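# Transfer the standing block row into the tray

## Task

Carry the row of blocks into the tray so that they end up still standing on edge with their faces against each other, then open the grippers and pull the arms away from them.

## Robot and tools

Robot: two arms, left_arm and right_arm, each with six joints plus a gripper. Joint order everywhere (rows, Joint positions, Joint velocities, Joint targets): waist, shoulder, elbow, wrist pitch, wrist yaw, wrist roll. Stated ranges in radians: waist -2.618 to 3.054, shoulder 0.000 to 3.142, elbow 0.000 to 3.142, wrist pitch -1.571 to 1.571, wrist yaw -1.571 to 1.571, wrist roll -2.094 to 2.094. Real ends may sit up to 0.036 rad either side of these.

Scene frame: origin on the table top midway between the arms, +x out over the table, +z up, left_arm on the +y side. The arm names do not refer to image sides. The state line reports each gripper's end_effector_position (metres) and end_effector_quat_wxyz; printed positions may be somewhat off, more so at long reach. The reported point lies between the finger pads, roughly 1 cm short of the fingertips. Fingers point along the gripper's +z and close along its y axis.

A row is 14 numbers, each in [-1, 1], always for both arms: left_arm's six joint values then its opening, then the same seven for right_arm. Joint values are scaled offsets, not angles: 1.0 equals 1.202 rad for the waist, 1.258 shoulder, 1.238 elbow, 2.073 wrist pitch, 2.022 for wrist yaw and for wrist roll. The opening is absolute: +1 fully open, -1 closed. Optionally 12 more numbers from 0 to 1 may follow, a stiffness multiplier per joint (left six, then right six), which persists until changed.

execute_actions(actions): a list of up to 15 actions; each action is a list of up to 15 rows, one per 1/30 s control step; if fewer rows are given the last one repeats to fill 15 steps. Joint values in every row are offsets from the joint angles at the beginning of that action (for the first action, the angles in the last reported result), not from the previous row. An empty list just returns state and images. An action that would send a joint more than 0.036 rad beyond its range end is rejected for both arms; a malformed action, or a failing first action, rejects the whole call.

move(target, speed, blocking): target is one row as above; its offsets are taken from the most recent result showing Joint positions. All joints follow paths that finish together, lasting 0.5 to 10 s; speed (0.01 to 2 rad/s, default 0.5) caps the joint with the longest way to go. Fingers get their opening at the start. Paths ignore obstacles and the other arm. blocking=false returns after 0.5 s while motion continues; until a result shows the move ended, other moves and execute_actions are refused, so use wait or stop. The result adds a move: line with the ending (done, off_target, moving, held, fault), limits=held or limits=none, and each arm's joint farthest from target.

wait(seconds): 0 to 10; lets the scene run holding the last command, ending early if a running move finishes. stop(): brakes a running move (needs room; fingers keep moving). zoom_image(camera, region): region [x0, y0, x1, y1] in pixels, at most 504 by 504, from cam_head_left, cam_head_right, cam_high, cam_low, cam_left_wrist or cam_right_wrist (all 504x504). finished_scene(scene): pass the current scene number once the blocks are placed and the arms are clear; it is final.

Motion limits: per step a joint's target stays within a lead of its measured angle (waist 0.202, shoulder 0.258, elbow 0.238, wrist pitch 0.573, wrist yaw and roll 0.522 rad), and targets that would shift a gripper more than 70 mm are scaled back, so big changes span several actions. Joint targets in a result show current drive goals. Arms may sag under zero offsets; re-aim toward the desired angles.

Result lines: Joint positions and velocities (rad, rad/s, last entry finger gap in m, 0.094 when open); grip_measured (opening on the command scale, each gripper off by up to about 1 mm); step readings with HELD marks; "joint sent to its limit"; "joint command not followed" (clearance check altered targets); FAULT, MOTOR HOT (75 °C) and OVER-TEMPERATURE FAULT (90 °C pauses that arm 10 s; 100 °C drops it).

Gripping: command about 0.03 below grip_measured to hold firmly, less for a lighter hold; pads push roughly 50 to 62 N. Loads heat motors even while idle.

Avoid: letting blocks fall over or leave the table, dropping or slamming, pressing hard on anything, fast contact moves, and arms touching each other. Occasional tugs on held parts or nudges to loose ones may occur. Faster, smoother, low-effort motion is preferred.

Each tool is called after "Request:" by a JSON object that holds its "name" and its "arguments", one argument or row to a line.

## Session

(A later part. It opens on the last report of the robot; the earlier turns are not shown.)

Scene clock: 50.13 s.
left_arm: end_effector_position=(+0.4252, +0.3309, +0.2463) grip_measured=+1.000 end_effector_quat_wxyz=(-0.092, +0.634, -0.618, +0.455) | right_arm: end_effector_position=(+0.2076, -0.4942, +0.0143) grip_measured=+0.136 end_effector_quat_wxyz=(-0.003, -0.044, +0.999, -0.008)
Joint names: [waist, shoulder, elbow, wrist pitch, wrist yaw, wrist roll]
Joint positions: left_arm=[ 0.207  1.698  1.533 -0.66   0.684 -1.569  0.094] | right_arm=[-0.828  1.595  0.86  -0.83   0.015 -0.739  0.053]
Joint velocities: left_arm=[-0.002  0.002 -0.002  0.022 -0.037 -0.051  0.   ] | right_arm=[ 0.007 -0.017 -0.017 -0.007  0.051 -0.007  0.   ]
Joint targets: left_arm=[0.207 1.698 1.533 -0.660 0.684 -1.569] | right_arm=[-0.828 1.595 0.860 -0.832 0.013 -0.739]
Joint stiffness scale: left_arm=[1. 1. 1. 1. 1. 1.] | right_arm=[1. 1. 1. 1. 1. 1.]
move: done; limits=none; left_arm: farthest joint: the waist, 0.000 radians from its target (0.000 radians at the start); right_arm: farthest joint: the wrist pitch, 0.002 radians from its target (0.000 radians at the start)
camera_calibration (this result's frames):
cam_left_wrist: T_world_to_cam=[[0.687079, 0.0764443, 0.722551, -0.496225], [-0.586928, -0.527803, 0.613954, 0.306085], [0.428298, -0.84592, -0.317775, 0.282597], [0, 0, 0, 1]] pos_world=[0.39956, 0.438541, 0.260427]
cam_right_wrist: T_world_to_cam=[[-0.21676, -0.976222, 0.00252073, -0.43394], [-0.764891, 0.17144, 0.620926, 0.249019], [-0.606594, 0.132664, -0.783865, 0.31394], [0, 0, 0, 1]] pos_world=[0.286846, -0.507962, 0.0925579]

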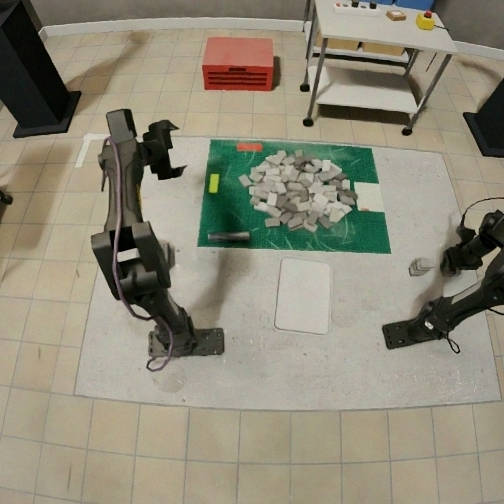

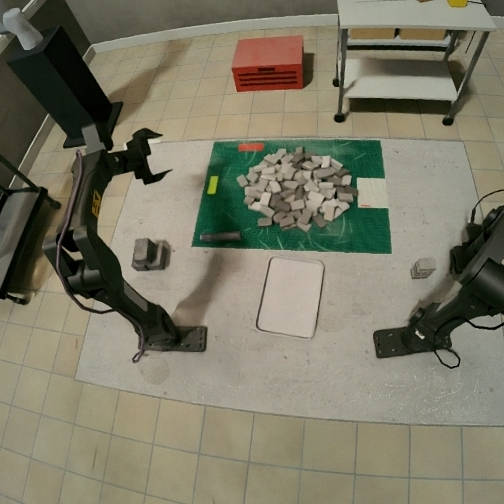

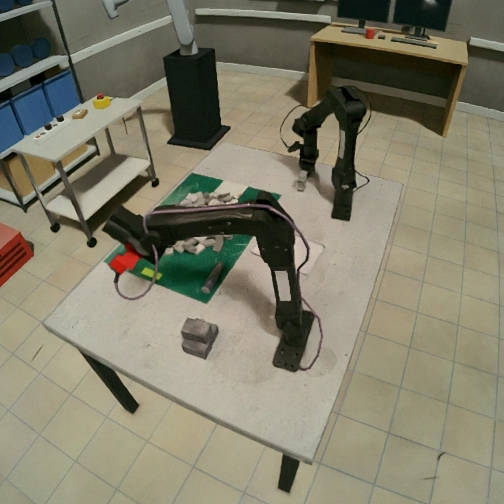

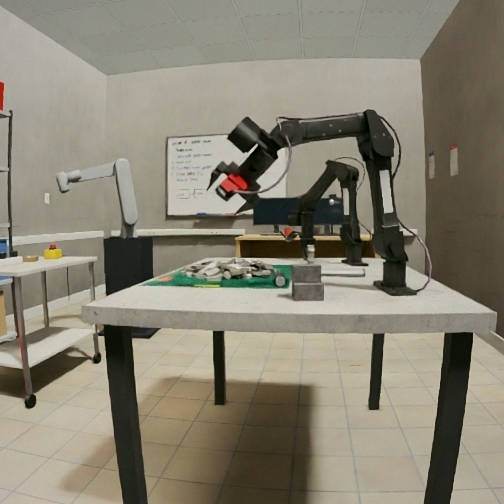

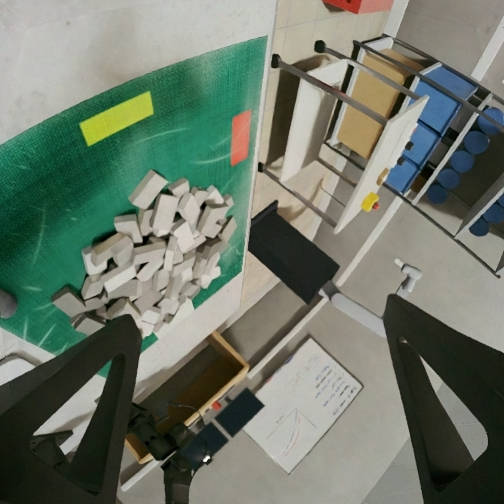

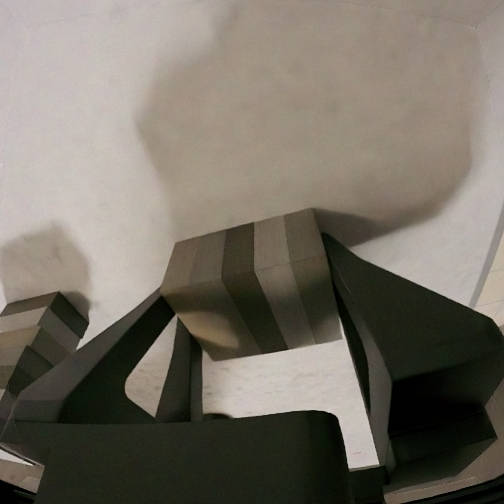

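Request:
{"name": "move", "arguments": {
  "target": [0,0,0,0,0,0,1,0,0,0,0,0,0,0.095]
}}

Request:
{"name": "move", "arguments": {
  "target": [0,0,0,0,0,0,1,0,-0.1,0.385,-0.272,0,0,0.095],
  "speed": 0.5
}}

Scene clock: 53.57 s.
left_arm: end_effector_position=(+0.4252, +0.3309, +0.2463) grip_measured=+1.000 end_effector_quat_wxyz=(-0.092, +0.634, -0.618, +0.455) | right_arm: end_effector_position=(+0.2076, -0.4942, +0.0143) grip_measured=+0.130 end_effector_quat_wxyz=(-0.003, -0.044, +0.999, -0.008)
Joint names: [waist, shoulder, elbow, wrist pitch, wrist yaw, wrist roll]
Joint positions: left_arm=[ 0.207  1.698  1.533 -0.66   0.684 -1.569  0.094] | right_arm=[-0.828  1.595  0.86  -0.83   0.015 -0.739  0.053]
Joint velocities: left_arm=[0.002 0.002 0.002 0.007 0.022 0.007 0.   ] | right_arm=[-0.017 -0.007  0.012 -0.051  0.051  0.007  0.   ]
Joint targets: left_arm=[0.207 1.698 1.533 -0.660 0.684 -1.569] | right_arm=[-0.828 1.595 0.860 -0.830 0.015 -0.739]
Joint stiffness scale: left_arm=[1. 1. 1. 1. 1. 1.] | right_arm=[1. 1. 1. 1. 1. 1.]
move: done; limits=none; left_arm: farthest joint: the waist, 0.000 radians from its target (0.000 radians at the start); right_arm: farthest joint: the waist, 0.000 radians from its target (0.000 radians at the start)
camera_calibration (this result's frames):
cam_left_wrist: T_world_to_cam=[[0.687079, 0.0764443, 0.722551, -0.496225], [-0.586928, -0.527803, 0.613954, 0.306085], [0.428298, -0.84592, -0.317775, 0.282597], [0, 0, 0, 1]] pos_world=[0.39956, 0.438541, 0.260427]
cam_right_wrist: T_world_to_cam=[[-0.21676, -0.976222, 0.00252073, -0.43394], [-0.764891, 0.17144, 0.620926, 0.249019], [-0.606594, 0.132664, -0.783865, 0.31394], [0, 0, 0, 1]] pos_world=[0.286846, -0.507962, 0.0925579]

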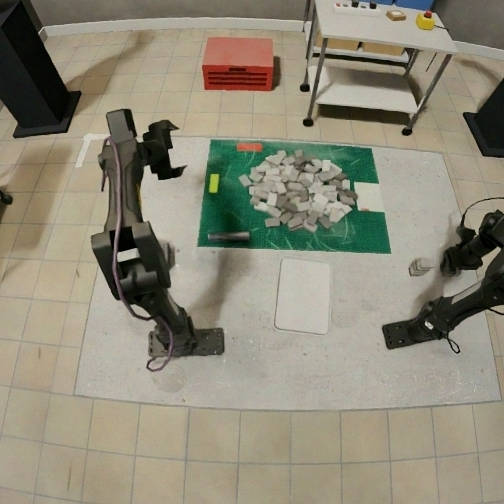

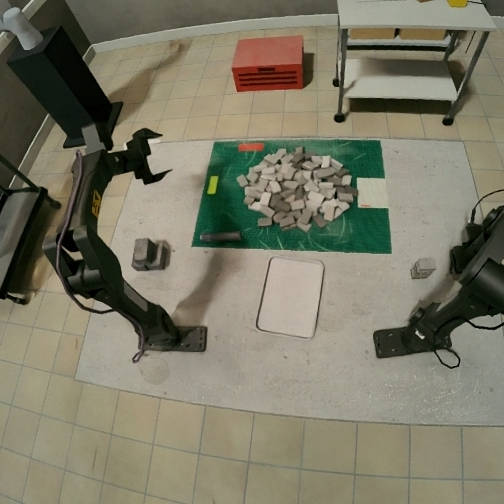

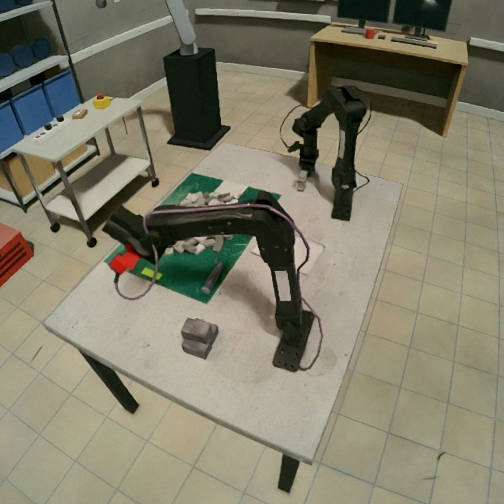

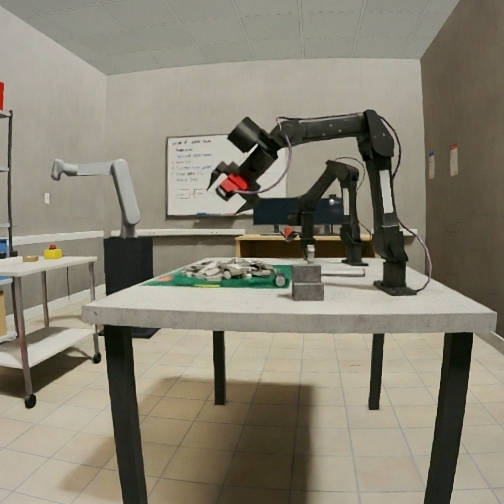

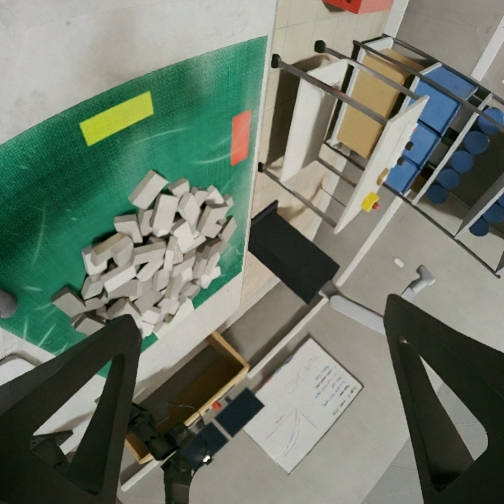

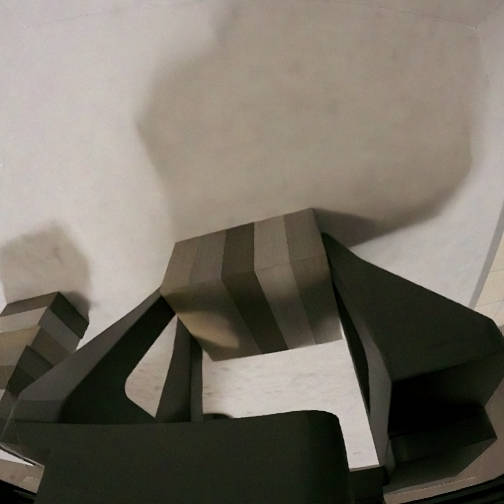

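Scene clock: 55.37 s.
left_arm: end_effector_position=(+0.4252, +0.3309, +0.2463) grip_measured=+1.000 end_effector_quat_wxyz=(-0.092, +0.634, -0.618, +0.455) | right_arm: end_effector_position=(+0.2096, -0.4957, +0.1455) grip_measured=+0.130 end_effector_quat_wxyz=(-0.005, -0.044, +0.999, -0.006)
Joint names: [waist, shoulder, elbow, wrist pitch, wrist yaw, wrist roll]
Joint positions: left_arm=[ 0.207  1.698  1.533 -0.66   0.684 -1.569  0.094] | right_arm=[-0.828  1.496  1.303 -1.378  0.015 -0.739  0.053]
Joint velocities: left_arm=[-0.017 -0.012  0.002 -0.022 -0.051 -0.066  0.   ] | right_arm=[-0.012  0.012  0.007 -0.066 -0.095 -0.066  0.   ]
Joint targets: left_arm=[0.207 1.698 1.533 -0.660 0.684 -1.569] | right_arm=[-0.828 1.469 1.337 -1.394 0.015 -0.739]
Joint stiffness scale: left_arm=[1. 1. 1. 1. 1. 1.] | right_arm=[1. 1. 1. 1. 1. 1.]
move: off_target (right_arm); limits=none; left_arm: farthest joint: the waist, 0.000 radians from its target (0.000 radians at the start); right_arm: farthest joint: the elbow, 0.033 radians from its target (0.477 radians at the start)
camera_calibration (this result's frames):
cam_left_wrist: T_world_to_cam=[[0.687079, 0.0764443, 0.722551, -0.496225], [-0.586928, -0.527803, 0.613954, 0.306085], [0.428298, -0.84592, -0.317775, 0.282597], [0, 0, 0, 1]] pos_world=[0.39956, 0.438541, 0.260427]
cam_right_wrist: T_world_to_cam=[[-0.216754, -0.976226, 0.000445016, -0.435016], [-0.762434, 0.16957, 0.624452, 0.167368], [-0.609682, 0.135014, -0.781063, 0.419603], [0, 0, 0, 1]] pos_world=[0.28914, -0.509707, 0.223417]

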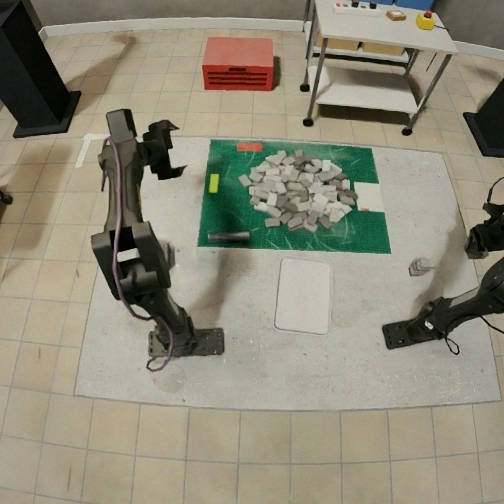

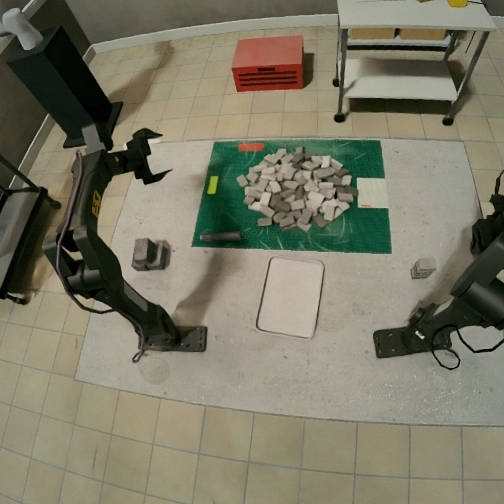

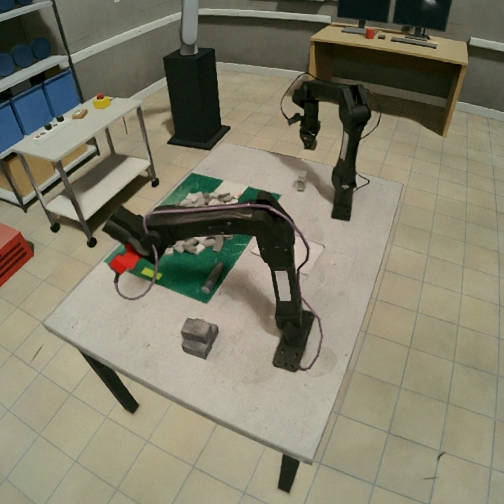

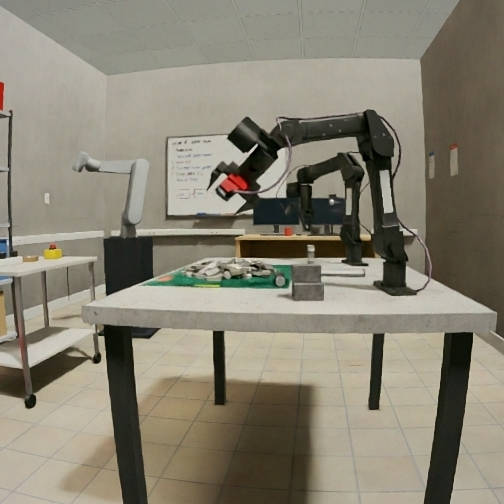

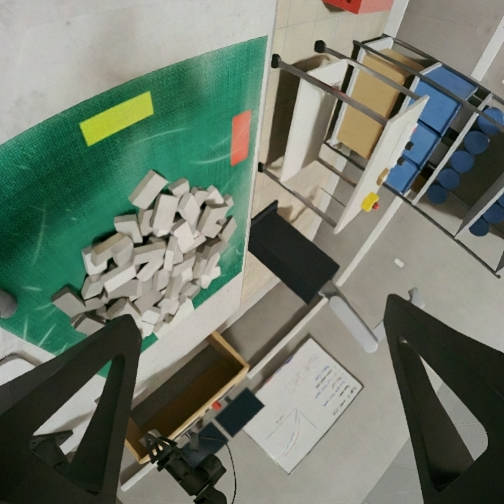

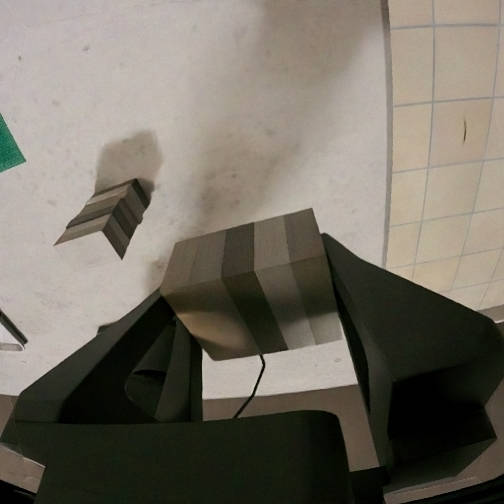

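Request:
{"name": "move", "arguments": {
  "target": [0,0,0,0,0,0,1,0.8,0,0,0,0,0.12,0.095],
  "speed": 0.7
}}

Request:
{"name": "move", "arguments": {
  "target": [0,0,0,0,0,0,1,0.788,0.232,0.05,0.128,0,0.125,0.095],
  "speed": 0.7
}}

Scene clock: 61.47 s.
left_arm: end_effector_position=(+0.4252, +0.3309, +0.2463) grip_measured=+1.000 end_effector_quat_wxyz=(-0.092, +0.634, -0.618, +0.455) | right_arm: end_effector_position=(+0.2506, -0.2659, +0.1435) grip_measured=+0.130 end_effector_quat_wxyz=(-0.005, -0.397, +0.918, -0.006)
Joint names: [waist, shoulder, elbow, wrist pitch, wrist yaw, wrist roll]
Joint positions: left_arm=[ 0.207  1.698  1.533 -0.66   0.684 -1.569  0.094] | right_arm=[ 0.132  1.504  1.303 -1.378  0.012 -0.507  0.053]
Joint velocities: left_arm=[-0.007  0.007 -0.002 -0.007 -0.022  0.022  0.   ] | right_arm=[-0.012 -0.007  0.002  0.081 -0.051 -0.007  0.001]
Joint targets: left_arm=[0.207 1.698 1.533 -0.660 0.684 -1.569] | right_arm=[0.133 1.496 1.303 -1.378 0.015 -0.496]
Joint stiffness scale: left_arm=[1. 1. 1. 1. 1. 1.] | right_arm=[1. 1. 1. 1. 1. 1.]
move: done; limits=none; left_arm: farthest joint: the waist, 0.000 radians from its target (0.000 radians at the start); right_arm: farthest joint: the wrist roll, 0.011 radians from its target (0.243 radians at the start)
camera_calibration (this result's frames):
cam_left_wrist: T_world_to_cam=[[0.687079, 0.0764443, 0.722551, -0.496225], [-0.586928, -0.527803, 0.613954, 0.306085], [0.428298, -0.84592, -0.317775, 0.282597], [0, 0, 0, 1]] pos_world=[0.39956, 0.438541, 0.260427]
cam_right_wrist: T_world_to_cam=[[0.488294, -0.872674, -0.00297489, -0.350414], [-0.678124, -0.381577, 0.628129, -0.00725665], [-0.549287, -0.304694, -0.778103, 0.279509], [0, 0, 0, 1]] pos_world=[0.319715, -0.223402, 0.221003]

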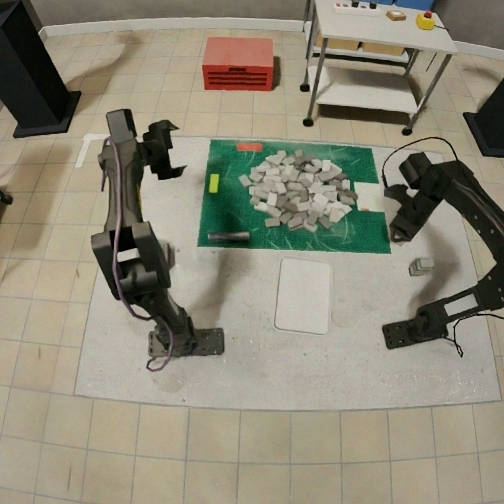

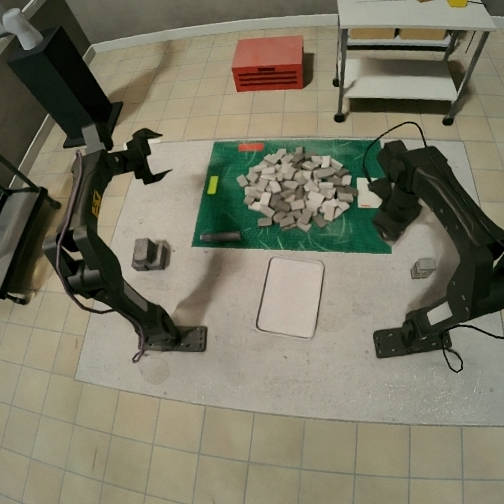

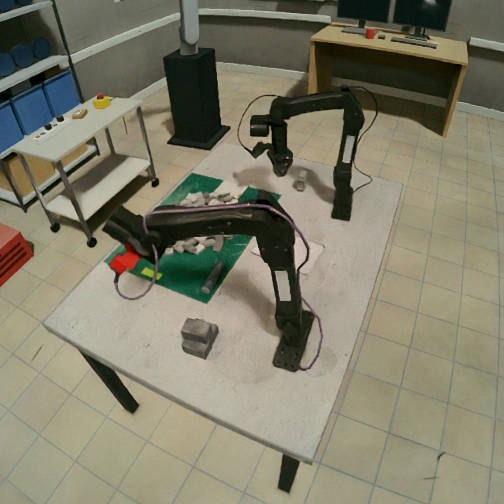

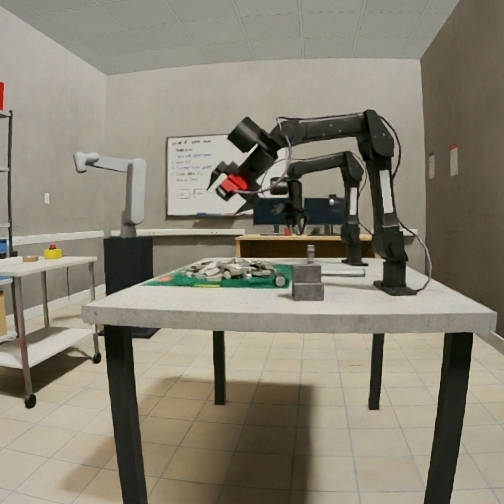

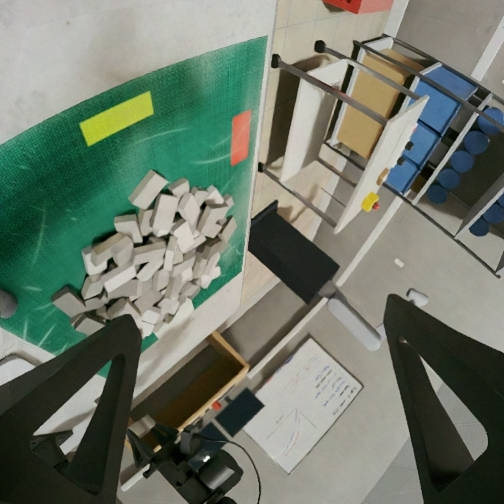

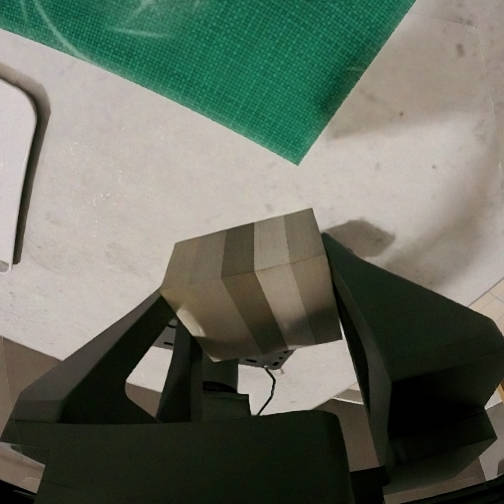

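Scene clock: 63.50 s.
left_arm: end_effector_position=(+0.4252, +0.3309, +0.2463) grip_measured=+1.000 end_effector_quat_wxyz=(-0.092, +0.634, -0.618, +0.455) | right_arm: end_effector_position=(+0.1070, -0.0374, +0.0655) grip_measured=+0.130 end_effector_quat_wxyz=(-0.013, -0.692, +0.722, -0.011)
Joint names: [waist, shoulder, elbow, wrist pitch, wrist yaw, wrist roll]
Joint positions: left_arm=[ 0.207  1.698  1.533 -0.66   0.684 -1.569  0.094] | right_arm=[ 1.085  1.812  1.327 -1.119  0.007 -0.265  0.053]
Joint velocities: left_arm=[ 0.002 -0.012 -0.007 -0.081 -0.037  0.051  0.   ] | right_arm=[-0.012  0.002 -0.007 -0.007 -0.022 -0.066  0.   ]
Joint targets: left_arm=[0.207 1.698 1.533 -0.660 0.684 -1.569] | right_arm=[1.079 1.796 1.365 -1.112 0.012 -0.255]
Joint stiffness scale: left_arm=[1. 1. 1. 1. 1. 1.] | right_arm=[1. 1. 1. 1. 1. 1.]
move: off_target (right_arm); limits=none; left_arm: farthest joint: the waist, 0.000 radians from its target (0.000 radians at the start); right_arm: farthest joint: the elbow, 0.038 radians from its target (0.062 radians at the start)
camera_calibration (this result's frames):
cam_left_wrist: T_world_to_cam=[[0.687079, 0.0764443, 0.722551, -0.496225], [-0.586928, -0.527803, 0.613954, 0.306085], [0.428298, -0.84592, -0.317775, 0.282597], [0, 0, 0, 1]] pos_world=[0.39956, 0.438541, 0.260427]
cam_right_wrist: T_world_to_cam=[[0.939449, -0.34265, -0.005077, -0.109385], [-0.258705, -0.718854, 0.645229, -0.0271171], [-0.224738, -0.604847, -0.763972, 0.162731], [0, 0, 0, 1]] pos_world=[0.132318, 0.0414534, 0.141264]

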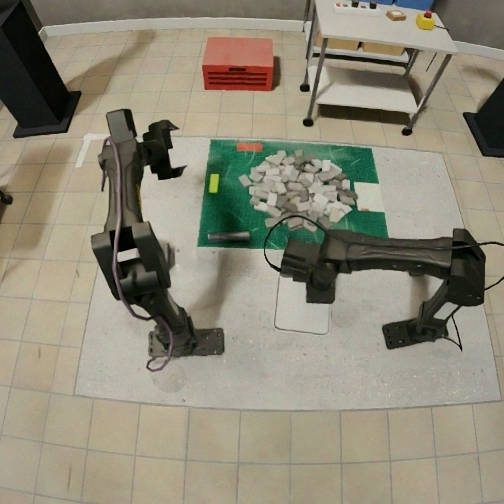

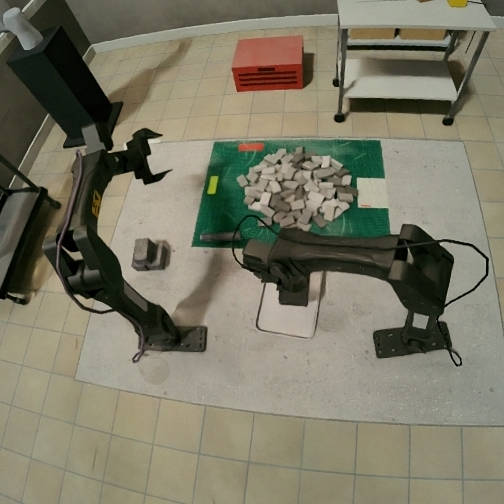

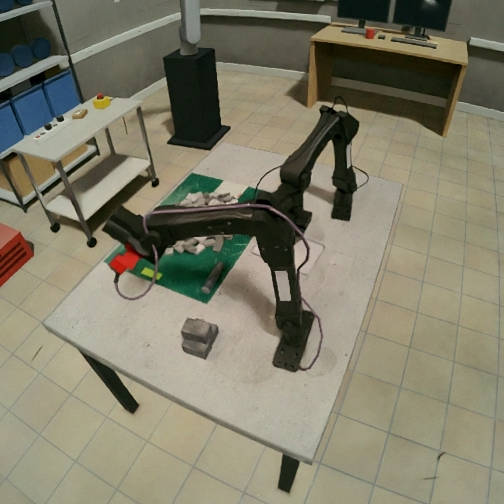

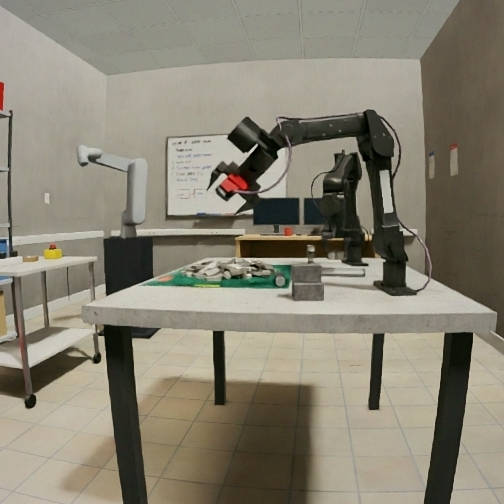

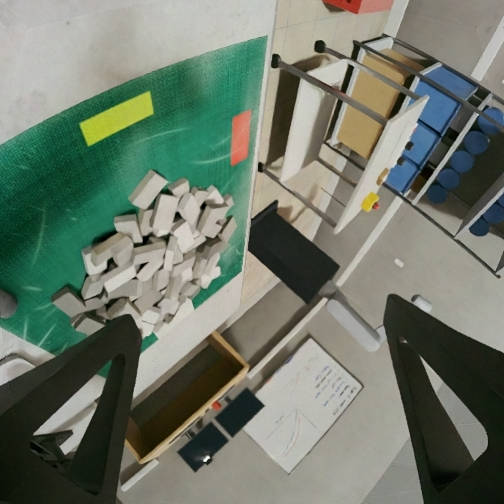

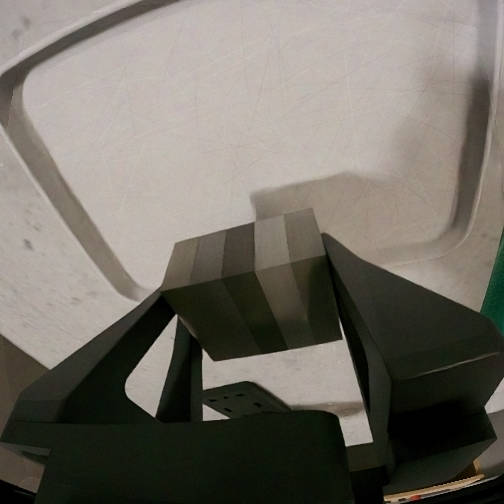

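Request:
{"name": "move", "arguments": {
  "target": [0,0,0,0,0,0,1,0,0.074,-0.066,0.109,0,0,0.095],
  "speed": 0.2
}}

Scene clock: 68.73 s.
left_arm: end_effector_position=(+0.4252, +0.3309, +0.2463) grip_measured=+1.000 end_effector_quat_wxyz=(-0.092, +0.634, -0.618, +0.455) | right_arm: end_effector_position=(+0.1117, -0.0223, +0.0177) grip_measured=+0.130 end_effector_quat_wxyz=(-0.004, -0.692, +0.722, -0.006)
Joint names: [waist, shoulder, elbow, wrist pitch, wrist yaw, wrist roll]
Joint positions: left_arm=[ 0.207  1.698  1.533 -0.66   0.684 -1.569  0.094] | right_arm=[ 1.085  1.91   1.255 -0.929  0.007 -0.265  0.053]
Joint velocities: left_arm=[ 0.007 -0.022 -0.012  0.007  0.007  0.037  0.   ] | right_arm=[-0.022  0.012 -0.007  0.051  0.037 -0.022 -0.   ]
Joint targets: left_arm=[0.207 1.698 1.533 -0.660 0.684 -1.569] | right_arm=[1.085 1.906 1.246 -0.893 0.007 -0.265]
Joint stiffness scale: left_arm=[1. 1. 1. 1. 1. 1.] | right_arm=[1. 1. 1. 1. 1. 1.]
move: off_target (right_arm); limits=none; left_arm: farthest joint: the waist, 0.000 radians from its target (0.000 radians at the start); right_arm: farthest joint: the wrist pitch, 0.036 radians from its target (0.226 radians at the start)
camera_calibration (this result's frames):
cam_left_wrist: T_world_to_cam=[[0.687079, 0.0764443, 0.722551, -0.496225], [-0.586928, -0.527803, 0.613954, 0.306085], [0.428298, -0.84592, -0.317775, 0.282597], [0, 0, 0, 1]] pos_world=[0.39956, 0.438541, 0.260427]
cam_right_wrist: T_world_to_cam=[[0.939352, -0.342903, -0.00592162, -0.108943], [-0.26289, -0.731038, 0.629661, 0.0162964], [-0.220241, -0.589916, -0.776848, 0.136436], [0, 0, 0, 1]] pos_world=[0.136669, 0.0550424, 0.0950837]

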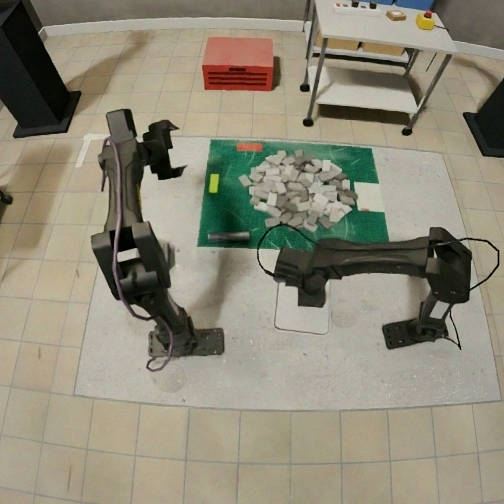

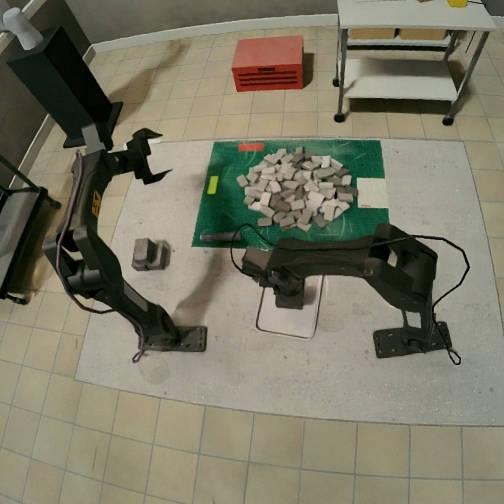

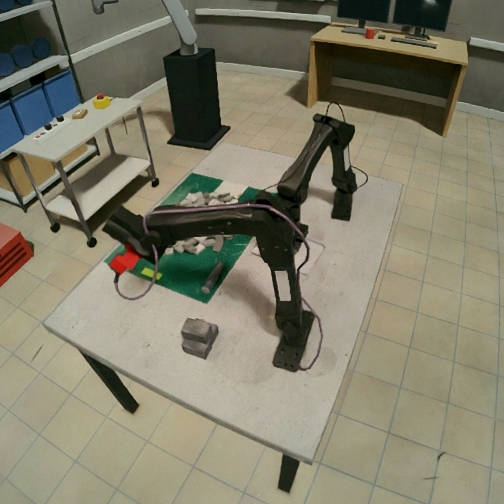

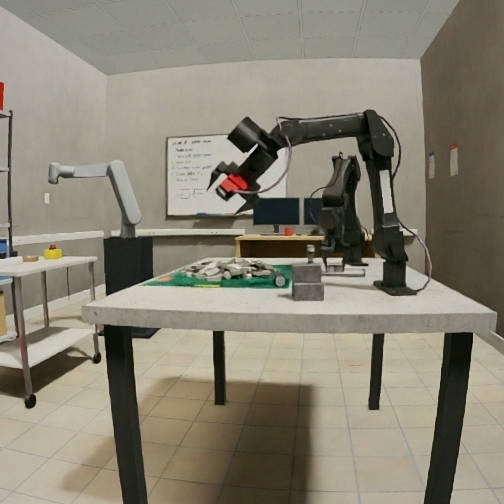

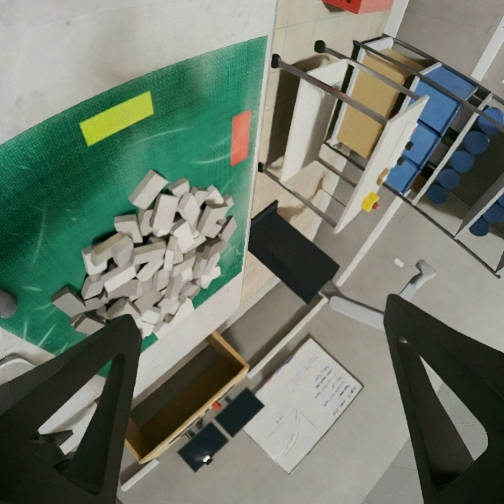

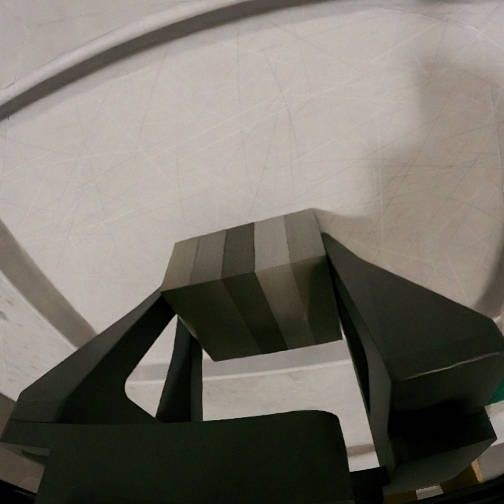

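The pitch stalled, which suggests contact. Release.

Request:
{"name": "execute_actions", "arguments": {
  "actions": [
    [[0,0,0,0,0,0,1,0,0,0,0,0,0,0.11],[0,0,0,0,0,0,1,0,0,0,0,0,0,0.12],[0,0,0,0,0,0,1,0,0,0,0,0,0,0.13],[0,0,0,0,0,0,1,0,0,0,0,0,0,0.14],[0,0,0,0,0,0,1,0,0,0,0,0,0,0.15],[0,0,0,0,0,0,1,0,0,0,0,0,0,0.17],[0,0,0,0,0,0,1,0,0,0,0,0,0,0.19],[0,0,0,0,0,0,1,0,0,0,0,0,0,0.22],[0,0,0,0,0,0,1,0,0,0,0,0,0,0.3],[0,0,0,0,0,0,1,0,0,0,0,0,0,0.4],[0,0,0,0,0,0,1,0,0,0,0,0,0,0.6]]
  ]
}}

Request:
{"name": "move", "arguments": {
  "target": [0,0,0,0,0,0,1,0,-0.1,0.13,-0.11,0,0,0.7],
  "speed": 0.4
}}

Scene clock: 72.73 s.
left_arm: end_effector_position=(+0.4252, +0.3309, +0.2463) grip_measured=+1.000 end_effector_quat_wxyz=(-0.092, +0.634, -0.618, +0.455) | right_arm: end_effector_position=(+0.1117, -0.0224, +0.0177) grip_measured=+0.597 end_effector_quat_wxyz=(-0.004, -0.692, +0.722, -0.006)
Joint names: [waist, shoulder, elbow, wrist pitch, wrist yaw, wrist roll]
Joint positions: left_arm=[ 0.207  1.698  1.533 -0.66   0.684 -1.569  0.094] | right_arm=[ 1.085  1.91   1.255 -0.93   0.007 -0.265  0.075]
Joint velocities: left_arm=[ 0.017 -0.027  0.007 -0.022 -0.066 -0.037  0.   ] | right_arm=[ 0.007  0.007 -0.007  0.022  0.081 -0.022  0.001]
Joint targets: left_arm=[0.207 1.698 1.533 -0.660 0.684 -1.569] | right_arm=[1.085 1.910 1.255 -0.929 0.007 -0.265]
Joint stiffness scale: left_arm=[1. 1. 1. 1. 1. 1.] | right_arm=[1. 1. 1. 1. 1. 1.]
Step readings (joint positions):
0: left_arm=[0.207 1.698 1.533 -0.660 0.684 -1.569] | right_arm=[1.085 1.910 1.255 -0.929 0.007 -0.265]
1: left_arm=[0.207 1.698 1.533 -0.660 0.684 -1.569] | right_arm=[1.085 1.910 1.255 -0.930 0.007 -0.265]
2: left_arm=[0.207 1.698 1.533 -0.660 0.684 -1.569] | right_arm=[1.085 1.910 1.255 -0.930 0.007 -0.265]
4: left_arm=[0.207 1.698 1.533 -0.660 0.684 -1.569] | right_arm=[1.085 1.910 1.255 -0.930 0.007 -0.265]
8: left_arm=[0.207 1.698 1.533 -0.660 0.684 -1.569] | right_arm=[1.085 1.910 1.255 -0.930 0.007 -0.265]
15: Joint positions above
camera_calibration (this result's frames):
cam_left_wrist: T_world_to_cam=[[0.687079, 0.0764443, 0.722551, -0.496225], [-0.586928, -0.527803, 0.613954, 0.306085], [0.428298, -0.84592, -0.317775, 0.282597], [0, 0, 0, 1]] pos_world=[0.39956, 0.438541, 0.260427]
cam_right_wrist: T_world_to_cam=[[0.939352, -0.342905, -0.00590547, -0.108947], [-0.262817, -0.730809, 0.629957, 0.0162138], [-0.220331, -0.590199, -0.776608, 0.136377], [0, 0, 0, 1]] pos_world=[0.136649, 0.0549802, 0.095054]

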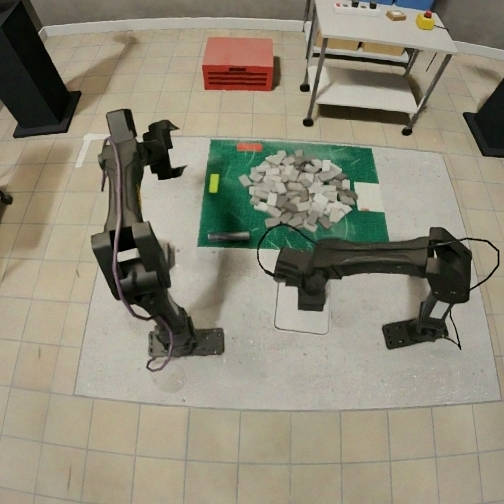

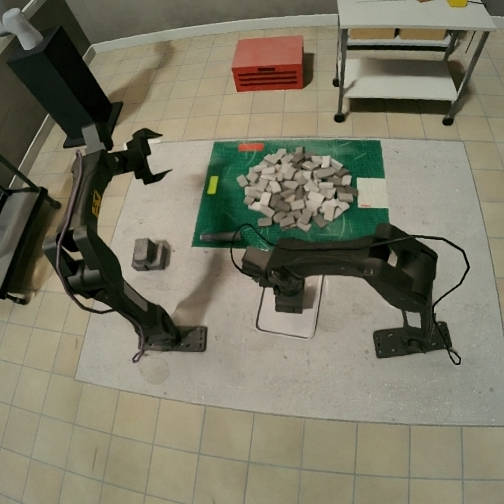

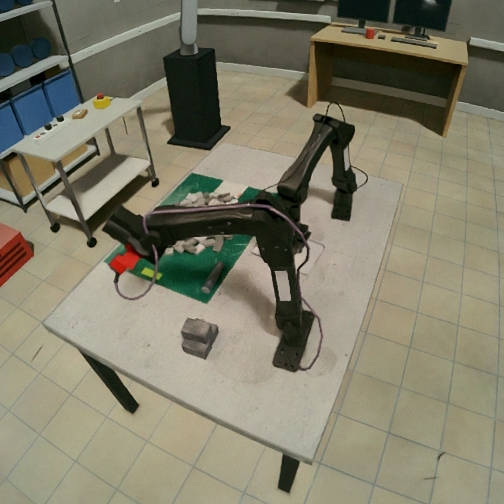

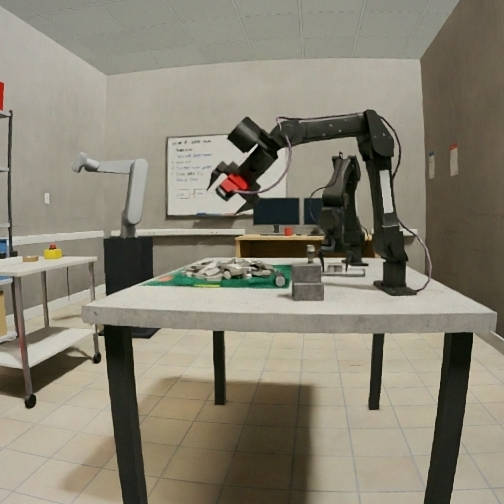

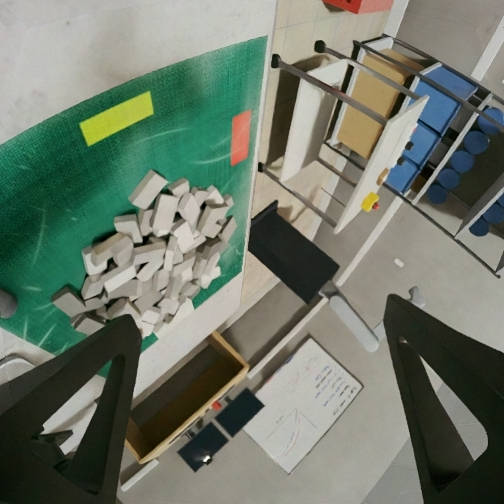

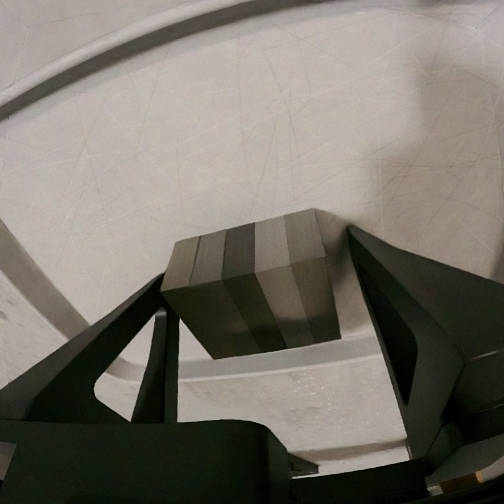

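Scene clock: 74.03 s.
left_arm: end_effector_position=(+0.4252, +0.3309, +0.2463) grip_measured=+1.000 end_effector_quat_wxyz=(-0.092, +0.634, -0.618, +0.455) | right_arm: end_effector_position=(+0.1113, -0.0238, +0.0871) grip_measured=+0.697 end_effector_quat_wxyz=(+0.012, -0.692, +0.722, +0.003)
Joint names: [waist, shoulder, elbow, wrist pitch, wrist yaw, wrist roll]
Joint positions: left_arm=[ 0.207  1.698  1.533 -0.66   0.684 -1.569  0.094] | right_arm=[ 1.085  1.796  1.395 -1.145  0.007 -0.265  0.08 ]
Joint velocities: left_arm=[ 0.002  0.017 -0.012 -0.037 -0.066 -0.051  0.   ] | right_arm=[ 0.002 -0.007  0.002  0.022 -0.066 -0.037 -0.001]
Joint targets: left_arm=[0.207 1.698 1.533 -0.660 0.684 -1.569] | right_arm=[1.085 1.784 1.416 -1.158 0.007 -0.265]
Joint stiffness scale: left_arm=[1. 1. 1. 1. 1. 1.] | right_arm=[1. 1. 1. 1. 1. 1.]
move: off_target (right_arm); limits=none; left_arm: farthest joint: the waist, 0.000 radians from its target (0.000 radians at the start); right_arm: farthest joint: the elbow, 0.021 radians from its target (0.161 radians at the start)
camera_calibration (this result's frames):
cam_left_wrist: T_world_to_cam=[[0.687079, 0.0764443, 0.722551, -0.496225], [-0.586928, -0.527803, 0.613954, 0.306085], [0.428298, -0.84592, -0.317775, 0.282597], [0, 0, 0, 1]] pos_world=[0.39956, 0.438541, 0.260427]
cam_right_wrist: T_world_to_cam=[[0.939427, -0.342669, -0.00746762, -0.108466], [-0.269714, -0.752513, 0.600814, -0.025834], [-0.2115, -0.562407, -0.799354, 0.190995], [0, 0, 0, 1]] pos_world=[0.135323, 0.0508084, 0.167384]

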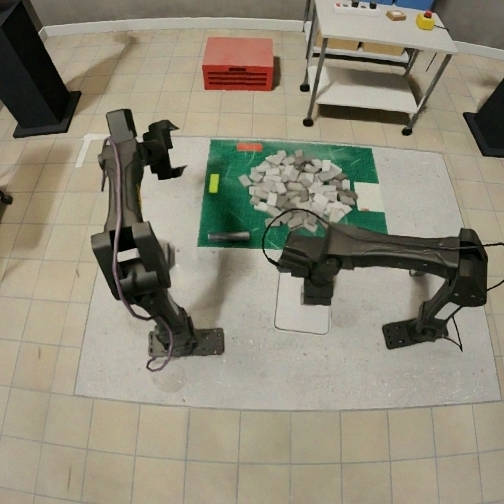

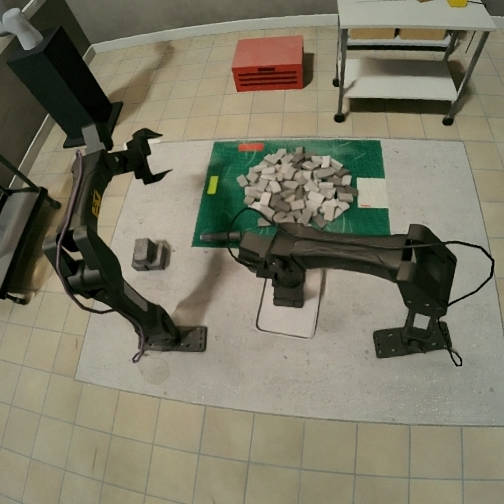

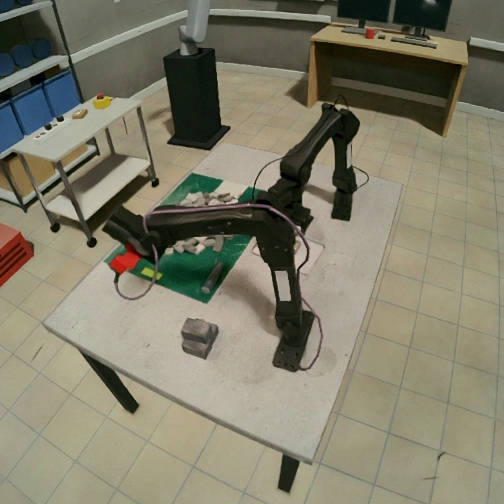

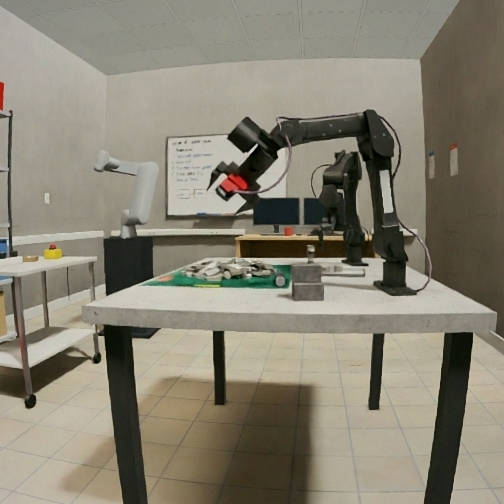

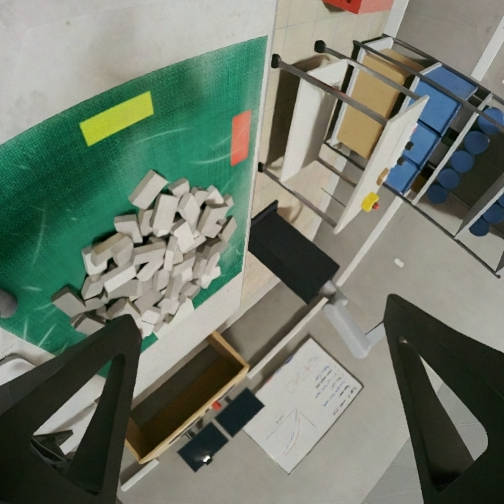

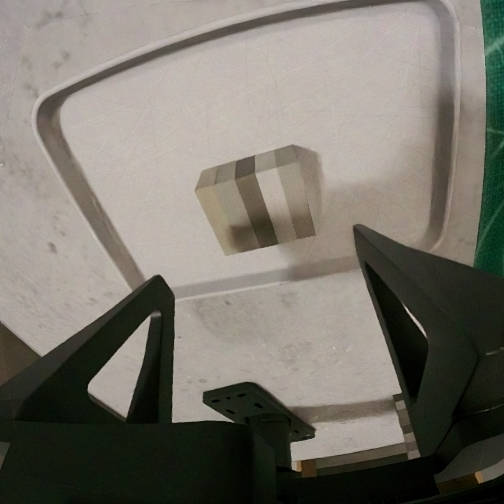

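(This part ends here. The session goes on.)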